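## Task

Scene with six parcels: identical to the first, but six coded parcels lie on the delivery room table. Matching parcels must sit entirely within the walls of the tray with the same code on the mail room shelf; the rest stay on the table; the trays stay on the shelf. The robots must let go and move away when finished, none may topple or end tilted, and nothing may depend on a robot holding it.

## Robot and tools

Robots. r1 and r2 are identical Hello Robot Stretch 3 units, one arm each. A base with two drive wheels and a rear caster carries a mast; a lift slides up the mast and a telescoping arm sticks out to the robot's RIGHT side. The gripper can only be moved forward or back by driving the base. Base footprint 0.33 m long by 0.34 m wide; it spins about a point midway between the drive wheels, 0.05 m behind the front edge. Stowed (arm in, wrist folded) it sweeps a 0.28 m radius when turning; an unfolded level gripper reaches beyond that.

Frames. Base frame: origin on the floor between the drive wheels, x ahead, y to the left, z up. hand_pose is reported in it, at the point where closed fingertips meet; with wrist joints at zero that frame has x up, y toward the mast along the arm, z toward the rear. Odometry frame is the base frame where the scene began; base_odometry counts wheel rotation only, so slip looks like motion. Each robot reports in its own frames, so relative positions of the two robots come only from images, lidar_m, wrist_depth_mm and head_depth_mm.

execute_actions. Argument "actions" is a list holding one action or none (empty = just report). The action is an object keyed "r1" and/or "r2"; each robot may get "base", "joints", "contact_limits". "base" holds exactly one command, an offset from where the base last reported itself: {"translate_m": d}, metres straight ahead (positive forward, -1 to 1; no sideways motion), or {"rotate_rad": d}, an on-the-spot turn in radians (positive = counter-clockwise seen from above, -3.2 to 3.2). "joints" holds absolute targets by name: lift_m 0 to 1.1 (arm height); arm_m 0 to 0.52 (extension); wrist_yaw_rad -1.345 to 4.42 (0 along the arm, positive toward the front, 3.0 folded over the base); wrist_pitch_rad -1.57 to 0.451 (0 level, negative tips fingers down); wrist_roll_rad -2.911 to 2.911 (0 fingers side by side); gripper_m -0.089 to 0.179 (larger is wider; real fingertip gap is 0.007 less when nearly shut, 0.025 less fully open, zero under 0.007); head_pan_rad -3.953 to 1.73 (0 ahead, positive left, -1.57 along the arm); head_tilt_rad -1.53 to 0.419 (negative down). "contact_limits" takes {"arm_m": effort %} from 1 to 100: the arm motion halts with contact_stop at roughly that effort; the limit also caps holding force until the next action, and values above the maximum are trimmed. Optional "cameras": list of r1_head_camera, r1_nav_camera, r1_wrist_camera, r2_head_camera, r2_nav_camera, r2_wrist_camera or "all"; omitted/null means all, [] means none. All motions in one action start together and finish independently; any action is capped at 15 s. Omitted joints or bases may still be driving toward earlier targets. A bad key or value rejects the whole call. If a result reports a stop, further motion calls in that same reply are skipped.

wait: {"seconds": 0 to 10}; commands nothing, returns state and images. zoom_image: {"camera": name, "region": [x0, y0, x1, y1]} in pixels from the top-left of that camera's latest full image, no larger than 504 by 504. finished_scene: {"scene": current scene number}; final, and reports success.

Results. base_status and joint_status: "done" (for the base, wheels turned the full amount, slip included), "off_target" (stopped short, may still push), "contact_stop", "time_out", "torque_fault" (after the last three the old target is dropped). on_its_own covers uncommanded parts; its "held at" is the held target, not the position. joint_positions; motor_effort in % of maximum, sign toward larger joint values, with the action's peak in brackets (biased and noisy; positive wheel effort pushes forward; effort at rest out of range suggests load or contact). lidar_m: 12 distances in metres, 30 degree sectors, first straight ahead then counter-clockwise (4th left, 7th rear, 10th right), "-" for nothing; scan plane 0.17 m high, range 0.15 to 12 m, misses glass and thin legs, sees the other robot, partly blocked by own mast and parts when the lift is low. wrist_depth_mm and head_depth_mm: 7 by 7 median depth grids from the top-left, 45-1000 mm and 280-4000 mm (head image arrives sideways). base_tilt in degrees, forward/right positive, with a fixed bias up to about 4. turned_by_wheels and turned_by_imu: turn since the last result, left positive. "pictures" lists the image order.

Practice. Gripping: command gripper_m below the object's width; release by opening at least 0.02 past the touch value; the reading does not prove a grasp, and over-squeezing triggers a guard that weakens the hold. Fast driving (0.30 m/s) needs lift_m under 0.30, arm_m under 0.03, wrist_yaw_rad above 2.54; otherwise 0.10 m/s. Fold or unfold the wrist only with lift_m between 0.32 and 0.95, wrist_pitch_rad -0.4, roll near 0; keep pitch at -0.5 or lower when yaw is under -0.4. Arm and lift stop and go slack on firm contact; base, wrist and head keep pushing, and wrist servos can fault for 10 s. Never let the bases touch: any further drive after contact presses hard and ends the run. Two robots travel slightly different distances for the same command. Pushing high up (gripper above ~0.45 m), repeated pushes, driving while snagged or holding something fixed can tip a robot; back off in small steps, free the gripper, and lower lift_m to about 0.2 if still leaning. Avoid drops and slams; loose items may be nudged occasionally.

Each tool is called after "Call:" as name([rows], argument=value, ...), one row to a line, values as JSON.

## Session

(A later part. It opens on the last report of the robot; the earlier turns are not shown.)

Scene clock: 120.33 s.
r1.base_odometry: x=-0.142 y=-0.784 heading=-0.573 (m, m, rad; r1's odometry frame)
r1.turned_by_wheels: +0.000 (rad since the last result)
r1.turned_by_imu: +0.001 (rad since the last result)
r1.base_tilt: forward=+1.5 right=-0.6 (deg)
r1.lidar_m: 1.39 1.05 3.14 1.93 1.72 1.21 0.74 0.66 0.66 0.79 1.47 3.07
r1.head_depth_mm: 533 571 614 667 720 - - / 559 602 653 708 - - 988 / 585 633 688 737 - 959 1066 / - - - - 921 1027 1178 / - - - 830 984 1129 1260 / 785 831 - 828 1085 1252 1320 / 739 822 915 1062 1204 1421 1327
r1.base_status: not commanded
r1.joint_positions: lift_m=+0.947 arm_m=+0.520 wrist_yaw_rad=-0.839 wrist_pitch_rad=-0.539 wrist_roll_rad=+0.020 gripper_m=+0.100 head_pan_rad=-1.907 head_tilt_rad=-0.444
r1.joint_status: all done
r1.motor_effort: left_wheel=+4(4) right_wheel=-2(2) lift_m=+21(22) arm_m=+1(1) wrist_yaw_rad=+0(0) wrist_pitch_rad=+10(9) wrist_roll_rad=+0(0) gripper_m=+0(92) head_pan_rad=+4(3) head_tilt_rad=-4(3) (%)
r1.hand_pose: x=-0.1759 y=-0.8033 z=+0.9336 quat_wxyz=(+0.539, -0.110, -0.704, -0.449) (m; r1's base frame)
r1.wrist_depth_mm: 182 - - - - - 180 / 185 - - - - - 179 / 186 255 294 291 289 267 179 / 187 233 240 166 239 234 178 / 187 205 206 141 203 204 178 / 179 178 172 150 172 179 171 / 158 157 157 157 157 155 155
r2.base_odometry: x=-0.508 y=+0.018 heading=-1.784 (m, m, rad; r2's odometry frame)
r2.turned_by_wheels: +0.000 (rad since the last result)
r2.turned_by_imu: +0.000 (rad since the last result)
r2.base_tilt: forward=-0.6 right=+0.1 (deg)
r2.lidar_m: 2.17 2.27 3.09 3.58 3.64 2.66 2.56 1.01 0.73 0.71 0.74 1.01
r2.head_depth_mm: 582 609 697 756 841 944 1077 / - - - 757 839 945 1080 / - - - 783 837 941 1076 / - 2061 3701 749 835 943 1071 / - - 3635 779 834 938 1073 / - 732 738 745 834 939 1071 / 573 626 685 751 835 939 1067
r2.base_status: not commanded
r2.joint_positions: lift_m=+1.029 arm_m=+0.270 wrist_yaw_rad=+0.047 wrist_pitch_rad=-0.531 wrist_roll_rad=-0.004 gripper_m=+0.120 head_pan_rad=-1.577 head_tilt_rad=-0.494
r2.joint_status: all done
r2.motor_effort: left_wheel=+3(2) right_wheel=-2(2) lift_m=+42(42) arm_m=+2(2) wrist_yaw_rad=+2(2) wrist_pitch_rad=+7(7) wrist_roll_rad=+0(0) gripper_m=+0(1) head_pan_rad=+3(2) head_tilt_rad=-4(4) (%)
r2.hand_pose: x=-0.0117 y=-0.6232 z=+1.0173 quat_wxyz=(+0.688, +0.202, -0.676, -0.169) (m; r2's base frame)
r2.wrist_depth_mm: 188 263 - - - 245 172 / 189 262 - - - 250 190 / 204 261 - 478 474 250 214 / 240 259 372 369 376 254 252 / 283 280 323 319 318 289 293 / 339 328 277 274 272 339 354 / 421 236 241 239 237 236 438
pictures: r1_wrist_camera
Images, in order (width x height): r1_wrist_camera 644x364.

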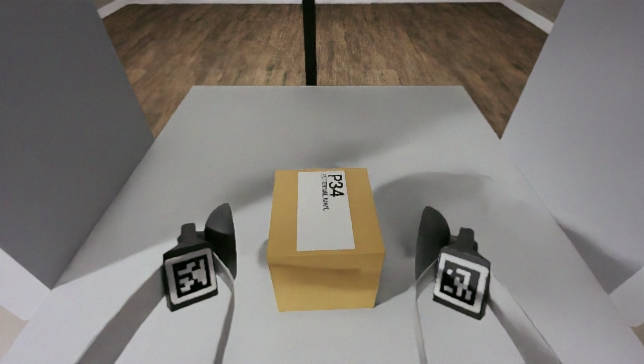

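Call:
execute_actions([
  {"r1": {"joints": {"lift_m": 1.01}}},
], cameras=[])

Call:
execute_actions([
  {"r1": {"base": {"rotate_rad": 0.72}, "joints": {"arm_m": 0.35, "wrist_yaw_rad": 0.0}}, "r2": {"joints": {"arm_m": 0.40}}},
], cameras=["r2_wrist_camera"])

Scene clock: 123.57 s.
r1.base_odometry: x=-0.142 y=-0.784 heading=-0.573 (m, m, rad; r1's odometry frame)
r1.turned_by_wheels: +0.000 (rad since the last result)
r1.turned_by_imu: +0.001 (rad since the last result)
r1.base_tilt: forward=+1.5 right=-0.6 (deg)
r1.lidar_m: 1.38 1.05 3.17 1.93 1.71 1.22 0.74 0.66 0.66 0.79 1.47 3.08
r1.head_depth_mm: 534 571 614 - - - 898 / 559 602 641 - 814 868 974 / 585 632 667 - 840 938 1063 / - - - 826 907 1023 1179 / - - 3827 841 987 1123 1259 / 786 823 - 877 1083 1254 1319 / 740 809 950 1038 1196 1416 1316
r1.base_status: not commanded
r1.joint_positions: lift_m=+1.010 arm_m=+0.520 wrist_yaw_rad=-0.839 wrist_pitch_rad=-0.539 wrist_roll_rad=+0.020 gripper_m=+0.100 head_pan_rad=-1.907 head_tilt_rad=-0.444
r1.joint_status: all done
r1.motor_effort: left_wheel=+4(4) right_wheel=-2(2) lift_m=+27(30) arm_m=+1(1) wrist_yaw_rad=+0(0) wrist_pitch_rad=+9(9) wrist_roll_rad=+0(0) gripper_m=+0(0) head_pan_rad=+3(4) head_tilt_rad=-4(3) (%)
r1.hand_pose: x=-0.1759 y=-0.8033 z=+0.9964 quat_wxyz=(+0.539, -0.110, -0.704, -0.449) (m; r1's base frame)
r1.wrist_depth_mm: 181 - - - - - 179 / 186 - - - - - 178 / 187 256 - - - 268 177 / 186 257 334 332 332 269 178 / 186 257 289 284 281 265 178 / 190 225 238 190 245 235 181 / 231 213 218 192 217 215 209
r2.base_odometry: x=-0.508 y=+0.018 heading=-1.784 (m, m, rad; r2's odometry frame)
r2.turned_by_wheels: +0.000 (rad since the last result)
r2.turned_by_imu: +0.000 (rad since the last result)
r2.base_tilt: forward=-0.6 right=+0.0 (deg)
r2.lidar_m: 2.17 2.26 3.09 3.57 3.64 2.65 2.56 1.00 0.73 0.71 0.73 1.01
r2.head_depth_mm: 581 609 697 757 841 947 1077 / - - - 756 838 944 1075 / - - - 784 838 939 1073 / - 902 3648 749 838 940 1073 / - - 3651 781 836 941 1071 / - 732 737 744 834 937 1069 / 573 627 683 750 834 937 1069
r2.base_status: not commanded
r2.joint_positions: lift_m=+1.029 arm_m=+0.270 wrist_yaw_rad=+0.047 wrist_pitch_rad=-0.531 wrist_roll_rad=-0.004 gripper_m=+0.120 head_pan_rad=-1.577 head_tilt_rad=-0.494
r2.joint_status: not commanded
r2.motor_effort: left_wheel=+2(3) right_wheel=-2(2) lift_m=+42(42) arm_m=+3(2) wrist_yaw_rad=+2(1) wrist_pitch_rad=+7(7) wrist_roll_rad=+0(0) gripper_m=+1(1) head_pan_rad=+3(2) head_tilt_rad=-4(4) (%)
r2.hand_pose: x=-0.0117 y=-0.6232 z=+1.0173 quat_wxyz=(+0.688, +0.202, -0.676, -0.169) (m; r2's base frame)
r2.wrist_depth_mm: 189 264 - - - 248 174 / 190 261 - - - 248 190 / 204 263 486 478 478 250 213 / 240 259 385 371 380 254 251 / 286 282 326 321 317 286 293 / 337 331 275 274 271 339 353 / 421 234 239 240 237 237 438
pictures: none
No camera images: the call's "cameras" was empty. Leave "cameras" out to get every camera's image.

Scene clock: 126.07 s.
r1.base_odometry: x=-0.142 y=-0.784 heading=+0.147 (m, m, rad; r1's odometry frame)
r1.turned_by_wheels: +0.720 (rad since the last result)
r1.turned_by_imu: +0.725 (rad since the last result)
r1.base_tilt: forward=+1.6 right=-0.6 (deg)
r1.lidar_m: 1.22 2.46 1.79 1.72 0.95 0.69 0.66 0.68 0.93 2.40 3.17 1.05
r1.head_depth_mm: 941 983 1014 - - - 1235 / 1111 1166 1222 - 1490 1460 1325 / 1353 1447 1456 - 1796 1614 1325 / 1699 1822 - 2308 2046 1613 1324 / 2354 2582 - 2722 2060 1606 1323 / 2591 2804 - 2647 2073 1615 1323 / 2513 2701 2914 2698 2067 1606 1322
r1.base_status: done
r1.joint_positions: lift_m=+1.010 arm_m=+0.350 wrist_yaw_rad=+0.000 wrist_pitch_rad=-0.538 wrist_roll_rad=+0.020 gripper_m=+0.100 head_pan_rad=-1.907 head_tilt_rad=-0.445
r1.joint_status: all done
r1.motor_effort: left_wheel=-1(9) right_wheel=+1(6) lift_m=+27(27) arm_m=-3(3) wrist_yaw_rad=+1(5) wrist_pitch_rad=+9(9) wrist_roll_rad=+0(0) gripper_m=+0(0) head_pan_rad=+2(4) head_tilt_rad=-3(4) (%)
r1.hand_pose: x=-0.0216 y=-0.7029 z=+0.9966 quat_wxyz=(+0.675, +0.186, -0.688, -0.190) (m; r1's base frame)
r1.wrist_depth_mm: - - - - - - 725 / - - - - - - 727 / - - - - - - 711 / - - - - - - 725 / - - - - - - 743 / - - - - - 970 737 / - - - - - - 731
r2.base_odometry: x=-0.508 y=+0.018 heading=-1.784 (m, m, rad; r2's odometry frame)
r2.turned_by_wheels: +0.000 (rad since the last result)
r2.turned_by_imu: +0.000 (rad since the last result)
r2.base_tilt: forward=-0.5 right=+0.0 (deg)
r2.lidar_m: 2.17 2.26 3.10 3.58 3.63 2.65 2.56 1.00 0.74 0.71 0.73 1.01
r2.head_depth_mm: 581 608 708 758 842 946 1080 / - 2424 754 757 839 942 1079 / - - 3679 820 839 943 1074 / - 2971 3771 818 837 941 1075 / - - 3851 815 836 938 1067 / 1201 733 738 745 836 938 1067 / 573 625 683 752 834 940 1069
r2.base_status: not commanded
r2.joint_positions: lift_m=+1.029 arm_m=+0.400 wrist_yaw_rad=+0.047 wrist_pitch_rad=-0.532 wrist_roll_rad=-0.004 gripper_m=+0.120 head_pan_rad=-1.577 head_tilt_rad=-0.494
r2.joint_status: all done
r2.motor_effort: left_wheel=+3(3) right_wheel=-2(2) lift_m=+42(42) arm_m=+2(1) wrist_yaw_rad=+2(2) wrist_pitch_rad=+7(7) wrist_roll_rad=+1(1) gripper_m=+0(1) head_pan_rad=+3(2) head_tilt_rad=-4(4) (%)
r2.hand_pose: x=-0.0117 y=-0.7531 z=+1.0173 quat_wxyz=(+0.688, +0.202, -0.676, -0.169) (m; r2's base frame)
r2.wrist_depth_mm: - - - - - - 165 / 186 - - - - - 166 / 186 - - - - - 168 / 184 974 386 380 380 254 168 / 184 255 326 263 318 256 168 / 184 224 276 265 268 224 169 / 182 230 242 238 238 232 166
pictures: r2_wrist_camera
Images, in order (width x height): r2_wrist_camera 644x364.

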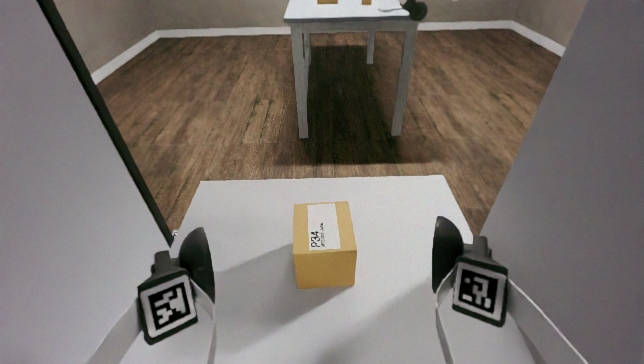

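Call:
execute_actions([
  {"r1": {"base": {"translate_m": 0.1}, "joints": {"lift_m": 0.93, "head_pan_rad": -1.2, "head_tilt_rad": -0.6}}, "r2": {"joints": {"arm_m": 0.472, "lift_m": 0.945}}},
], cameras=["r2_wrist_camera"])

Scene clock: 131.10 s.
r1.base_odometry: x=-0.043 y=-0.770 heading=+0.146 (m, m, rad; r1's odometry frame)
r1.turned_by_wheels: +0.000 (rad since the last result)
r1.turned_by_imu: +0.001 (rad since the last result)
r1.base_tilt: forward=+1.5 right=-0.6 (deg)
r1.lidar_m: 1.22 2.48 1.79 1.72 1.09 0.79 0.76 0.79 1.07 2.77 1.32 0.95
r1.head_depth_mm: 2541 2811 2948 2143 1744 1430 1220 / 2642 2883 3045 2272 1754 1448 1220 / 2744 3004 3113 2253 1750 1438 1219 / 2818 3160 3101 2248 1747 1431 1218 / 2891 3311 3112 2250 1744 1429 1218 / 3084 3415 3065 2249 1742 1431 1220 / 3178 3556 2946 2011 1693 1434 1217
r1.base_status: done
r1.joint_positions: lift_m=+0.930 arm_m=+0.350 wrist_yaw_rad=+0.000 wrist_pitch_rad=-0.538 wrist_roll_rad=+0.020 gripper_m=+0.100 head_pan_rad=-1.207 head_tilt_rad=-0.592
r1.joint_status: all done
r1.motor_effort: left_wheel=-3(5) right_wheel=+1(4) lift_m=+21(22) arm_m=-2(3) wrist_yaw_rad=+0(1) wrist_pitch_rad=+8(9) wrist_roll_rad=+0(0) gripper_m=+0(0) head_pan_rad=+2(39) head_tilt_rad=-5(22) (%)
r1.hand_pose: x=-0.0216 y=-0.7029 z=+0.9168 quat_wxyz=(+0.675, +0.186, -0.688, -0.190) (m; r1's base frame)
r1.wrist_depth_mm: - - - - - - 849 / - - - - - - 842 / - - - - - - 866 / - - - - - - 863 / - - - - - - 866 / - - - - - - 820 / 972 - - - - - 888
r2.base_odometry: x=-0.508 y=+0.018 heading=-1.784 (m, m, rad; r2's odometry frame)
r2.turned_by_wheels: +0.000 (rad since the last result)
r2.turned_by_imu: +0.000 (rad since the last result)
r2.base_tilt: forward=-0.6 right=+0.0 (deg)
r2.lidar_m: 2.17 2.25 3.10 3.59 3.64 2.66 2.56 1.00 0.73 0.71 0.74 1.01
r2.head_depth_mm: 581 624 677 - 852 953 1079 / - 764 - 775 839 943 1075 / - - - 819 837 941 1076 / - 2382 3750 781 836 942 1075 / - - 3669 810 836 940 1071 / - 731 738 745 834 933 1068 / 573 627 683 752 833 933 1069
r2.base_status: not commanded
r2.joint_positions: lift_m=+0.946 arm_m=+0.472 wrist_yaw_rad=+0.047 wrist_pitch_rad=-0.532 wrist_roll_rad=-0.004 gripper_m=+0.120 head_pan_rad=-1.577 head_tilt_rad=-0.494
r2.joint_status: all done
r2.motor_effort: left_wheel=+3(2) right_wheel=-2(2) lift_m=+10(36) arm_m=+2(2) wrist_yaw_rad=+2(2) wrist_pitch_rad=+7(7) wrist_roll_rad=+1(0) gripper_m=+0(0) head_pan_rad=+3(3) head_tilt_rad=-4(4) (%)
r2.hand_pose: x=-0.0117 y=-0.8251 z=+0.9337 quat_wxyz=(+0.688, +0.203, -0.676, -0.170) (m; r2's base frame)
r2.wrist_depth_mm: - - - - - - - / - - - - - - - / - - - - - - - / - 943 256 253 250 271 - / - 215 214 146 210 206 169 / 178 188 181 140 175 182 167 / 161 156 159 157 157 154 155
pictures: r2_wrist_camera
Images, in order (width x height): r2_wrist_camera 644x364.

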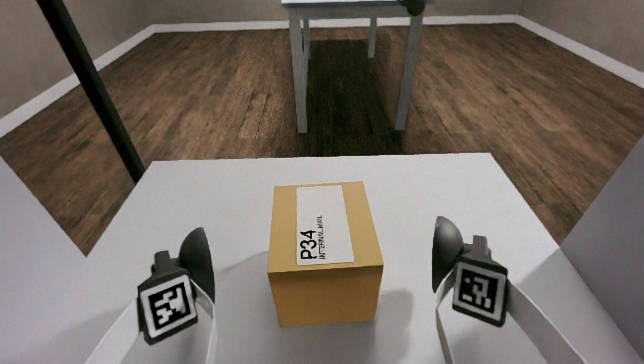

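Call:
execute_actions([
  {"r1": {"base": {"translate_m": 0.08}}, "r2": {"joints": {"gripper_m": 0.01}}},
], cameras=["r2_wrist_camera"])

Scene clock: 134.03 s.
r1.base_odometry: x=+0.036 y=-0.758 heading=+0.146 (m, m, rad; r1's odometry frame)
r1.turned_by_wheels: +0.000 (rad since the last result)
r1.turned_by_imu: +0.001 (rad since the last result)
r1.base_tilt: forward=+1.4 right=-0.7 (deg)
r1.lidar_m: 1.22 2.46 1.79 1.72 1.21 0.87 0.84 0.87 1.18 3.06 1.26 0.88
r1.head_depth_mm: 2541 2794 2936 2146 1744 1447 1220 / 2625 2887 3091 2241 1758 1442 1214 / 2713 3038 3150 2230 1745 1436 1217 / 2833 3131 3096 2226 1751 1434 1216 / 2953 3259 3133 2240 1747 1432 1221 / 3041 3416 3114 2244 1688 1431 1220 / 3150 3648 1333 2076 1735 1430 1218
r1.base_status: done
r1.joint_positions: lift_m=+0.930 arm_m=+0.350 wrist_yaw_rad=+0.000 wrist_pitch_rad=-0.538 wrist_roll_rad=+0.020 gripper_m=+0.100 head_pan_rad=-1.207 head_tilt_rad=-0.592
r1.joint_status: not commanded
r1.motor_effort: left_wheel=-2(4) right_wheel=+2(4) lift_m=+22(22) arm_m=-2(2) wrist_yaw_rad=+1(1) wrist_pitch_rad=+9(9) wrist_roll_rad=+0(0) gripper_m=+0(0) head_pan_rad=+4(4) head_tilt_rad=-5(4) (%)
r1.hand_pose: x=-0.0216 y=-0.7029 z=+0.9168 quat_wxyz=(+0.675, +0.186, -0.688, -0.190) (m; r1's base frame)
r1.wrist_depth_mm: - - - - - - 933 / - - - - - - 935 / - - - - - - 960 / - - - - - - 947 / - - - - - - 947 / - - - - - - 967 / 974 - - - - - 961
r2.base_odometry: x=-0.508 y=+0.018 heading=-1.784 (m, m, rad; r2's odometry frame)
r2.turned_by_wheels: +0.000 (rad since the last result)
r2.turned_by_imu: +0.000 (rad since the last result)
r2.base_tilt: forward=-0.6 right=+0.1 (deg)
r2.lidar_m: 2.17 2.26 3.09 3.58 3.64 2.64 2.56 1.00 0.73 0.71 0.73 1.01
r2.head_depth_mm: 581 624 679 - 854 953 1079 / - 761 - 773 836 941 1076 / - - - 821 838 941 1072 / - 2344 3747 780 835 941 1073 / - - 3640 815 835 935 1068 / - 734 736 744 834 938 1070 / 573 626 683 750 833 934 1072
r2.base_status: not commanded
r2.joint_positions: lift_m=+0.946 arm_m=+0.472 wrist_yaw_rad=+0.047 wrist_pitch_rad=-0.534 wrist_roll_rad=-0.004 gripper_m=+0.011 head_pan_rad=-1.577 head_tilt_rad=-0.494
r2.joint_status: all done
r2.motor_effort: left_wheel=+2(3) right_wheel=-2(2) lift_m=+10(11) arm_m=+3(3) wrist_yaw_rad=+2(2) wrist_pitch_rad=+8(9) wrist_roll_rad=+0(0) gripper_m=-16(91) head_pan_rad=+2(2) head_tilt_rad=-4(4) (%)
r2.hand_pose: x=-0.0117 y=-0.8247 z=+0.9332 quat_wxyz=(+0.688, +0.203, -0.676, -0.170) (m; r2's base frame)
r2.wrist_depth_mm: - - - - - - - / - - - - - - - / - - - - - - - / - 279 253 252 250 266 - / - 214 212 143 208 206 169 / 178 182 182 134 177 177 167 / 160 160 155 154 156 155 154
pictures: r2_wrist_camera
Images, in order (width x height): r2_wrist_camera 644x364.

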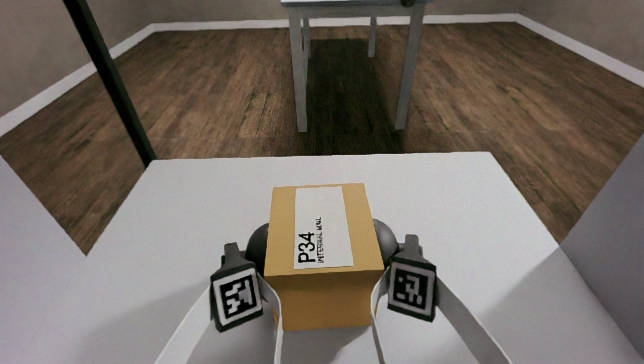

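Call:
execute_actions([
  {"r1": {"base": {"translate_m": 0.27}}, "r2": {"joints": {"lift_m": 0.975, "wrist_pitch_rad": -0.4, "arm_m": 0.14}}},
], cameras=[])

Call:
execute_actions([
  {"r1": {"base": {"translate_m": 0.24}}, "r2": {"base": {"rotate_rad": 1.636}, "joints": {"lift_m": 0.66, "arm_m": 0.0, "wrist_yaw_rad": 2.65, "head_pan_rad": 0.0, "head_tilt_rad": -0.3}}},
], cameras=["r2_wrist_camera"])

Call:
execute_actions([
  {"r1": {"base": {"translate_m": 0.4}}, "r2": {"base": {"translate_m": 0.5}, "joints": {"lift_m": 0.285}}},
], cameras=["r2_head_camera"])

Scene clock: 141.40 s.
r1.base_odometry: x=+0.303 y=-0.719 heading=+0.146 (m, m, rad; r1's odometry frame)
r1.turned_by_wheels: +0.000 (rad since the last result)
r1.turned_by_imu: +0.002 (rad since the last result)
r1.base_tilt: forward=+1.5 right=-0.6 (deg)
r1.lidar_m: 1.21 2.47 1.80 1.72 1.60 1.16 1.11 1.15 1.56 3.05 1.10 0.63
r1.head_depth_mm: 2526 2774 2942 2140 1749 1438 1219 / 2643 2901 3057 2220 1744 1435 1212 / 2705 3061 3086 2233 1738 1440 1217 / 2817 3154 3084 2256 1745 1432 1217 / 2944 3276 3137 1983 1643 1439 1220 / 3083 3463 1263 1081 1743 1427 1220 / 3180 3599 1270 928 1696 1434 1172
r1.base_status: done
r1.joint_positions: lift_m=+0.930 arm_m=+0.350 wrist_yaw_rad=+0.000 wrist_pitch_rad=-0.538 wrist_roll_rad=+0.020 gripper_m=+0.100 head_pan_rad=-1.207 head_tilt_rad=-0.592
r1.joint_status: not commanded
r1.motor_effort: left_wheel=-2(4) right_wheel=+2(5) lift_m=+22(22) arm_m=-3(2) wrist_yaw_rad=+0(0) wrist_pitch_rad=+9(9) wrist_roll_rad=+0(0) gripper_m=+0(0) head_pan_rad=+3(3) head_tilt_rad=-4(4) (%)
r1.hand_pose: x=-0.0216 y=-0.7029 z=+0.9168 quat_wxyz=(+0.675, +0.186, -0.688, -0.190) (m; r1's base frame)
r1.wrist_depth_mm: - - - - - - - / - - - - - - - / - - - - - - - / - - - - - - - / - - - - - - - / 765 - - - - - - / - 994 - - - - -
r2.base_odometry: x=-0.508 y=+0.018 heading=-1.784 (m, m, rad; r2's odometry frame)
r2.turned_by_wheels: +0.000 (rad since the last result)
r2.turned_by_imu: +0.000 (rad since the last result)
r2.base_tilt: forward=-0.6 right=+0.0 (deg)
r2.lidar_m: 2.17 2.25 3.09 3.58 3.65 2.66 2.56 1.00 0.73 0.71 0.73 1.01
r2.head_depth_mm: 582 624 679 - - 964 1077 / - 2354 758 - - 961 1079 / - 3014 - - - 961 1075 / - 2491 3829 - - 957 1075 / - - 3609 816 836 941 1073 / - 731 736 744 834 939 1071 / 574 626 684 751 834 936 1068
r2.base_status: not commanded
r2.joint_positions: lift_m=+0.974 arm_m=+0.140 wrist_yaw_rad=+0.048 wrist_pitch_rad=-0.427 wrist_roll_rad=-0.004 gripper_m=+0.011 head_pan_rad=-1.577 head_tilt_rad=-0.494
r2.joint_status: all done
r2.motor_effort: left_wheel=+3(3) right_wheel=-1(1) lift_m=+43(44) arm_m=-3(4) wrist_yaw_rad=+1(2) wrist_pitch_rad=+15(18) wrist_roll_rad=+0(1) gripper_m=-17(16) head_pan_rad=+3(2) head_tilt_rad=-3(4) (%)
r2.hand_pose: x=-0.0109 y=-0.5082 z=+0.9849 quat_wxyz=(+0.696, +0.167, -0.685, -0.133) (m; r2's base frame)
r2.wrist_depth_mm: 286 288 - - - 285 289 / 312 306 - - - 311 315 / 341 339 454 480 446 342 342 / 384 380 362 365 357 381 386 / 430 415 294 143 293 425 438 / 490 488 476 134 - 500 503 / 579 571 604 587 575 588 586
pictures: none
No camera images: the call's "cameras" was empty. Leave "cameras" out to get every camera's image.

Scene clock: 145.10 s.
r1.base_odometry: x=+0.541 y=-0.684 heading=+0.146 (m, m, rad; r1's odometry frame)
r1.turned_by_wheels: +0.000 (rad since the last result)
r1.turned_by_imu: +0.001 (rad since the last result)
r1.base_tilt: forward=+1.4 right=-0.6 (deg)
r1.lidar_m: 1.19 2.47 1.79 1.72 1.79 1.41 1.35 1.40 1.90 3.05 0.44 0.43
r1.head_depth_mm: 2523 2817 2965 2147 1764 1431 1217 / 2622 2885 3083 2232 1747 1435 1219 / 2705 3039 3113 2147 1743 1438 1222 / 2789 3130 3102 995 1596 1433 1221 / 2902 3254 3139 911 789 1437 1217 / 3068 3413 1267 915 712 644 824 / 3182 3627 1259 913 714 620 1213
r1.base_status: done
r1.joint_positions: lift_m=+0.930 arm_m=+0.350 wrist_yaw_rad=+0.000 wrist_pitch_rad=-0.538 wrist_roll_rad=+0.020 gripper_m=+0.100 head_pan_rad=-1.207 head_tilt_rad=-0.592
r1.joint_status: not commanded
r1.motor_effort: left_wheel=-2(3) right_wheel=+1(5) lift_m=+22(21) arm_m=-3(3) wrist_yaw_rad=+1(1) wrist_pitch_rad=+9(9) wrist_roll_rad=+0(0) gripper_m=+0(0) head_pan_rad=+3(4) head_tilt_rad=-5(5) (%)
r1.hand_pose: x=-0.0216 y=-0.7029 z=+0.9168 quat_wxyz=(+0.675, +0.186, -0.688, -0.190) (m; r1's base frame)
r1.wrist_depth_mm: - - - - - - - / - - - - - - - / 515 - - - - - - / 420 - - - - - - / 368 610 - - - - - / 395 - - - - - - / 995 - 969 - - - -
r2.base_odometry: x=-0.508 y=+0.018 heading=-0.148 (m, m, rad; r2's odometry frame)
r2.turned_by_wheels: +1.636 (rad since the last result)
r2.turned_by_imu: +1.664 (rad since the last result)
r2.base_tilt: forward=-0.5 right=+0.0 (deg)
r2.lidar_m: 3.58 3.42 2.61 2.12 0.94 0.72 0.71 0.75 1.09 2.17 2.31 3.31
r2.head_depth_mm: 3072 3230 3399 3610 2679 1978 1571 / 3086 3232 3415 3548 2685 1962 1575 / 3112 3276 3435 3610 2641 1979 1566 / 3124 3293 3448 3604 2631 1966 1565 / 3127 3292 3434 3644 2614 1966 1553 / 3169 3311 3486 3652 2633 1951 1560 / 3150 3343 3502 3706 2620 1950 1551
r2.base_status: done
r2.joint_positions: lift_m=+0.661 arm_m=+0.000 wrist_yaw_rad=+2.646 wrist_pitch_rad=-0.426 wrist_roll_rad=-0.004 gripper_m=+0.011 head_pan_rad=-0.007 head_tilt_rad=-0.310
r2.joint_status: all done
r2.motor_effort: left_wheel=-4(11) right_wheel=+3(5) lift_m=+10(37) arm_m=-3(4) wrist_yaw_rad=+3(4) wrist_pitch_rad=+15(15) wrist_roll_rad=+1(1) gripper_m=-16(16) head_pan_rad=+3(34) head_tilt_rad=+5(27) (%)
r2.hand_pose: x=+0.0849 y=+0.0513 z=+0.6716 quat_wxyz=(+0.315, +0.705, -0.023, +0.635) (m; r2's base frame)
r2.wrist_depth_mm: - - - - - - - / - - - - - - - / - - - - - - - / - - - - - - - / - - - 143 - - - / - 968 955 133 947 934 910 / - 840 794 755 781 797 778
pictures: r2_wrist_camera
Images, in order (width x height): r2_wrist_camera 644x364.

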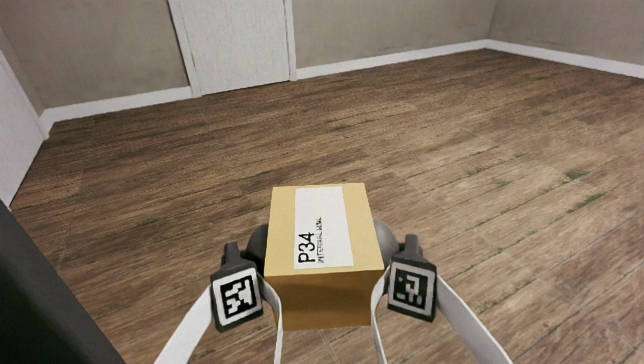

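Scene clock: 150.83 s.
r1.base_odometry: x=+0.936 y=-0.625 heading=+0.146 (m, m, rad; r1's odometry frame)
r1.turned_by_wheels: +0.000 (rad since the last result)
r1.turned_by_imu: +0.002 (rad since the last result)
r1.base_tilt: forward=+1.5 right=-0.6 (deg)
r1.lidar_m: 1.18 2.48 1.80 1.73 1.79 1.82 1.76 1.81 0.32 0.31 0.33 0.44
r1.head_depth_mm: 2523 2746 2955 879 714 589 500 / 2599 2866 3077 915 715 587 510 / 2754 2996 3087 874 715 587 533 / 2811 3114 3138 918 687 586 1146 / 2959 3245 3158 914 690 587 1193 / 3016 3425 1267 912 716 603 1214 / 3169 3556 1262 915 716 620 1213
r1.base_status: done
r1.joint_positions: lift_m=+0.930 arm_m=+0.350 wrist_yaw_rad=+0.000 wrist_pitch_rad=-0.538 wrist_roll_rad=+0.020 gripper_m=+0.100 head_pan_rad=-1.207 head_tilt_rad=-0.592
r1.joint_status: not commanded
r1.motor_effort: left_wheel=-3(3) right_wheel=+2(5) lift_m=+22(22) arm_m=-2(3) wrist_yaw_rad=+0(1) wrist_pitch_rad=+9(9) wrist_roll_rad=+0(0) gripper_m=+0(0) head_pan_rad=+3(4) head_tilt_rad=-5(5) (%)
r1.hand_pose: x=-0.0216 y=-0.7029 z=+0.9168 quat_wxyz=(+0.675, +0.186, -0.688, -0.190) (m; r1's base frame)
r1.wrist_depth_mm: - - - - - - - / - - - - - - - / - 514 519 499 - - - / 425 427 421 421 - - - / 356 365 363 346 366 - - / 262 272 302 307 308 - - / 275 274 274 272 279 - -
r2.base_odometry: x=-0.013 y=-0.056 heading=-0.148 (m, m, rad; r2's odometry frame)
r2.turned_by_wheels: +0.000 (rad since the last result)
r2.turned_by_imu: +0.005 (rad since the last result)
r2.base_tilt: forward=-0.6 right=+0.0 (deg)
r2.lidar_m: 3.09 3.31 2.58 2.52 1.59 1.23 1.21 1.28 1.86 2.21 2.35 3.17
r2.head_depth_mm: 2668 2789 2958 3104 2697 1981 1576 / 2676 2784 2966 3098 2677 1989 1573 / 2677 2814 2922 3148 2655 1978 1572 / 2698 2822 2955 3215 2642 1966 1558 / 2736 2828 2970 3168 2639 1958 1559 / 2733 2883 3009 3215 2618 1947 1559 / 2736 2880 3059 3241 2611 1950 1548
r2.base_status: done
r2.joint_positions: lift_m=+0.286 arm_m=+0.000 wrist_yaw_rad=+2.647 wrist_pitch_rad=-0.426 wrist_roll_rad=-0.004 gripper_m=+0.011 head_pan_rad=-0.007 head_tilt_rad=-0.308
r2.joint_status: all done
r2.motor_effort: left_wheel=-4(15) right_wheel=+2(7) lift_m=+11(11) arm_m=-3(2) wrist_yaw_rad=+2(3) wrist_pitch_rad=+15(15) wrist_roll_rad=+0(0) gripper_m=-16(17) head_pan_rad=+3(2) head_tilt_rad=+5(6) (%)
r2.hand_pose: x=+0.0848 y=+0.0514 z=+0.2967 quat_wxyz=(+0.314, +0.705, -0.023, +0.635) (m; r2's base frame)
r2.wrist_depth_mm: - - - - - - - / - - - - - - - / - - - 971 961 980 921 / 769 771 748 735 728 708 704 / 602 602 601 143 590 578 571 / 523 498 507 133 491 475 483 / - 454 - 403 416 421 413
pictures: r2_head_camera (sideways: a quarter turn clockwise sets it upright)
Images, in order (width x height): r2_head_camera 896x504.

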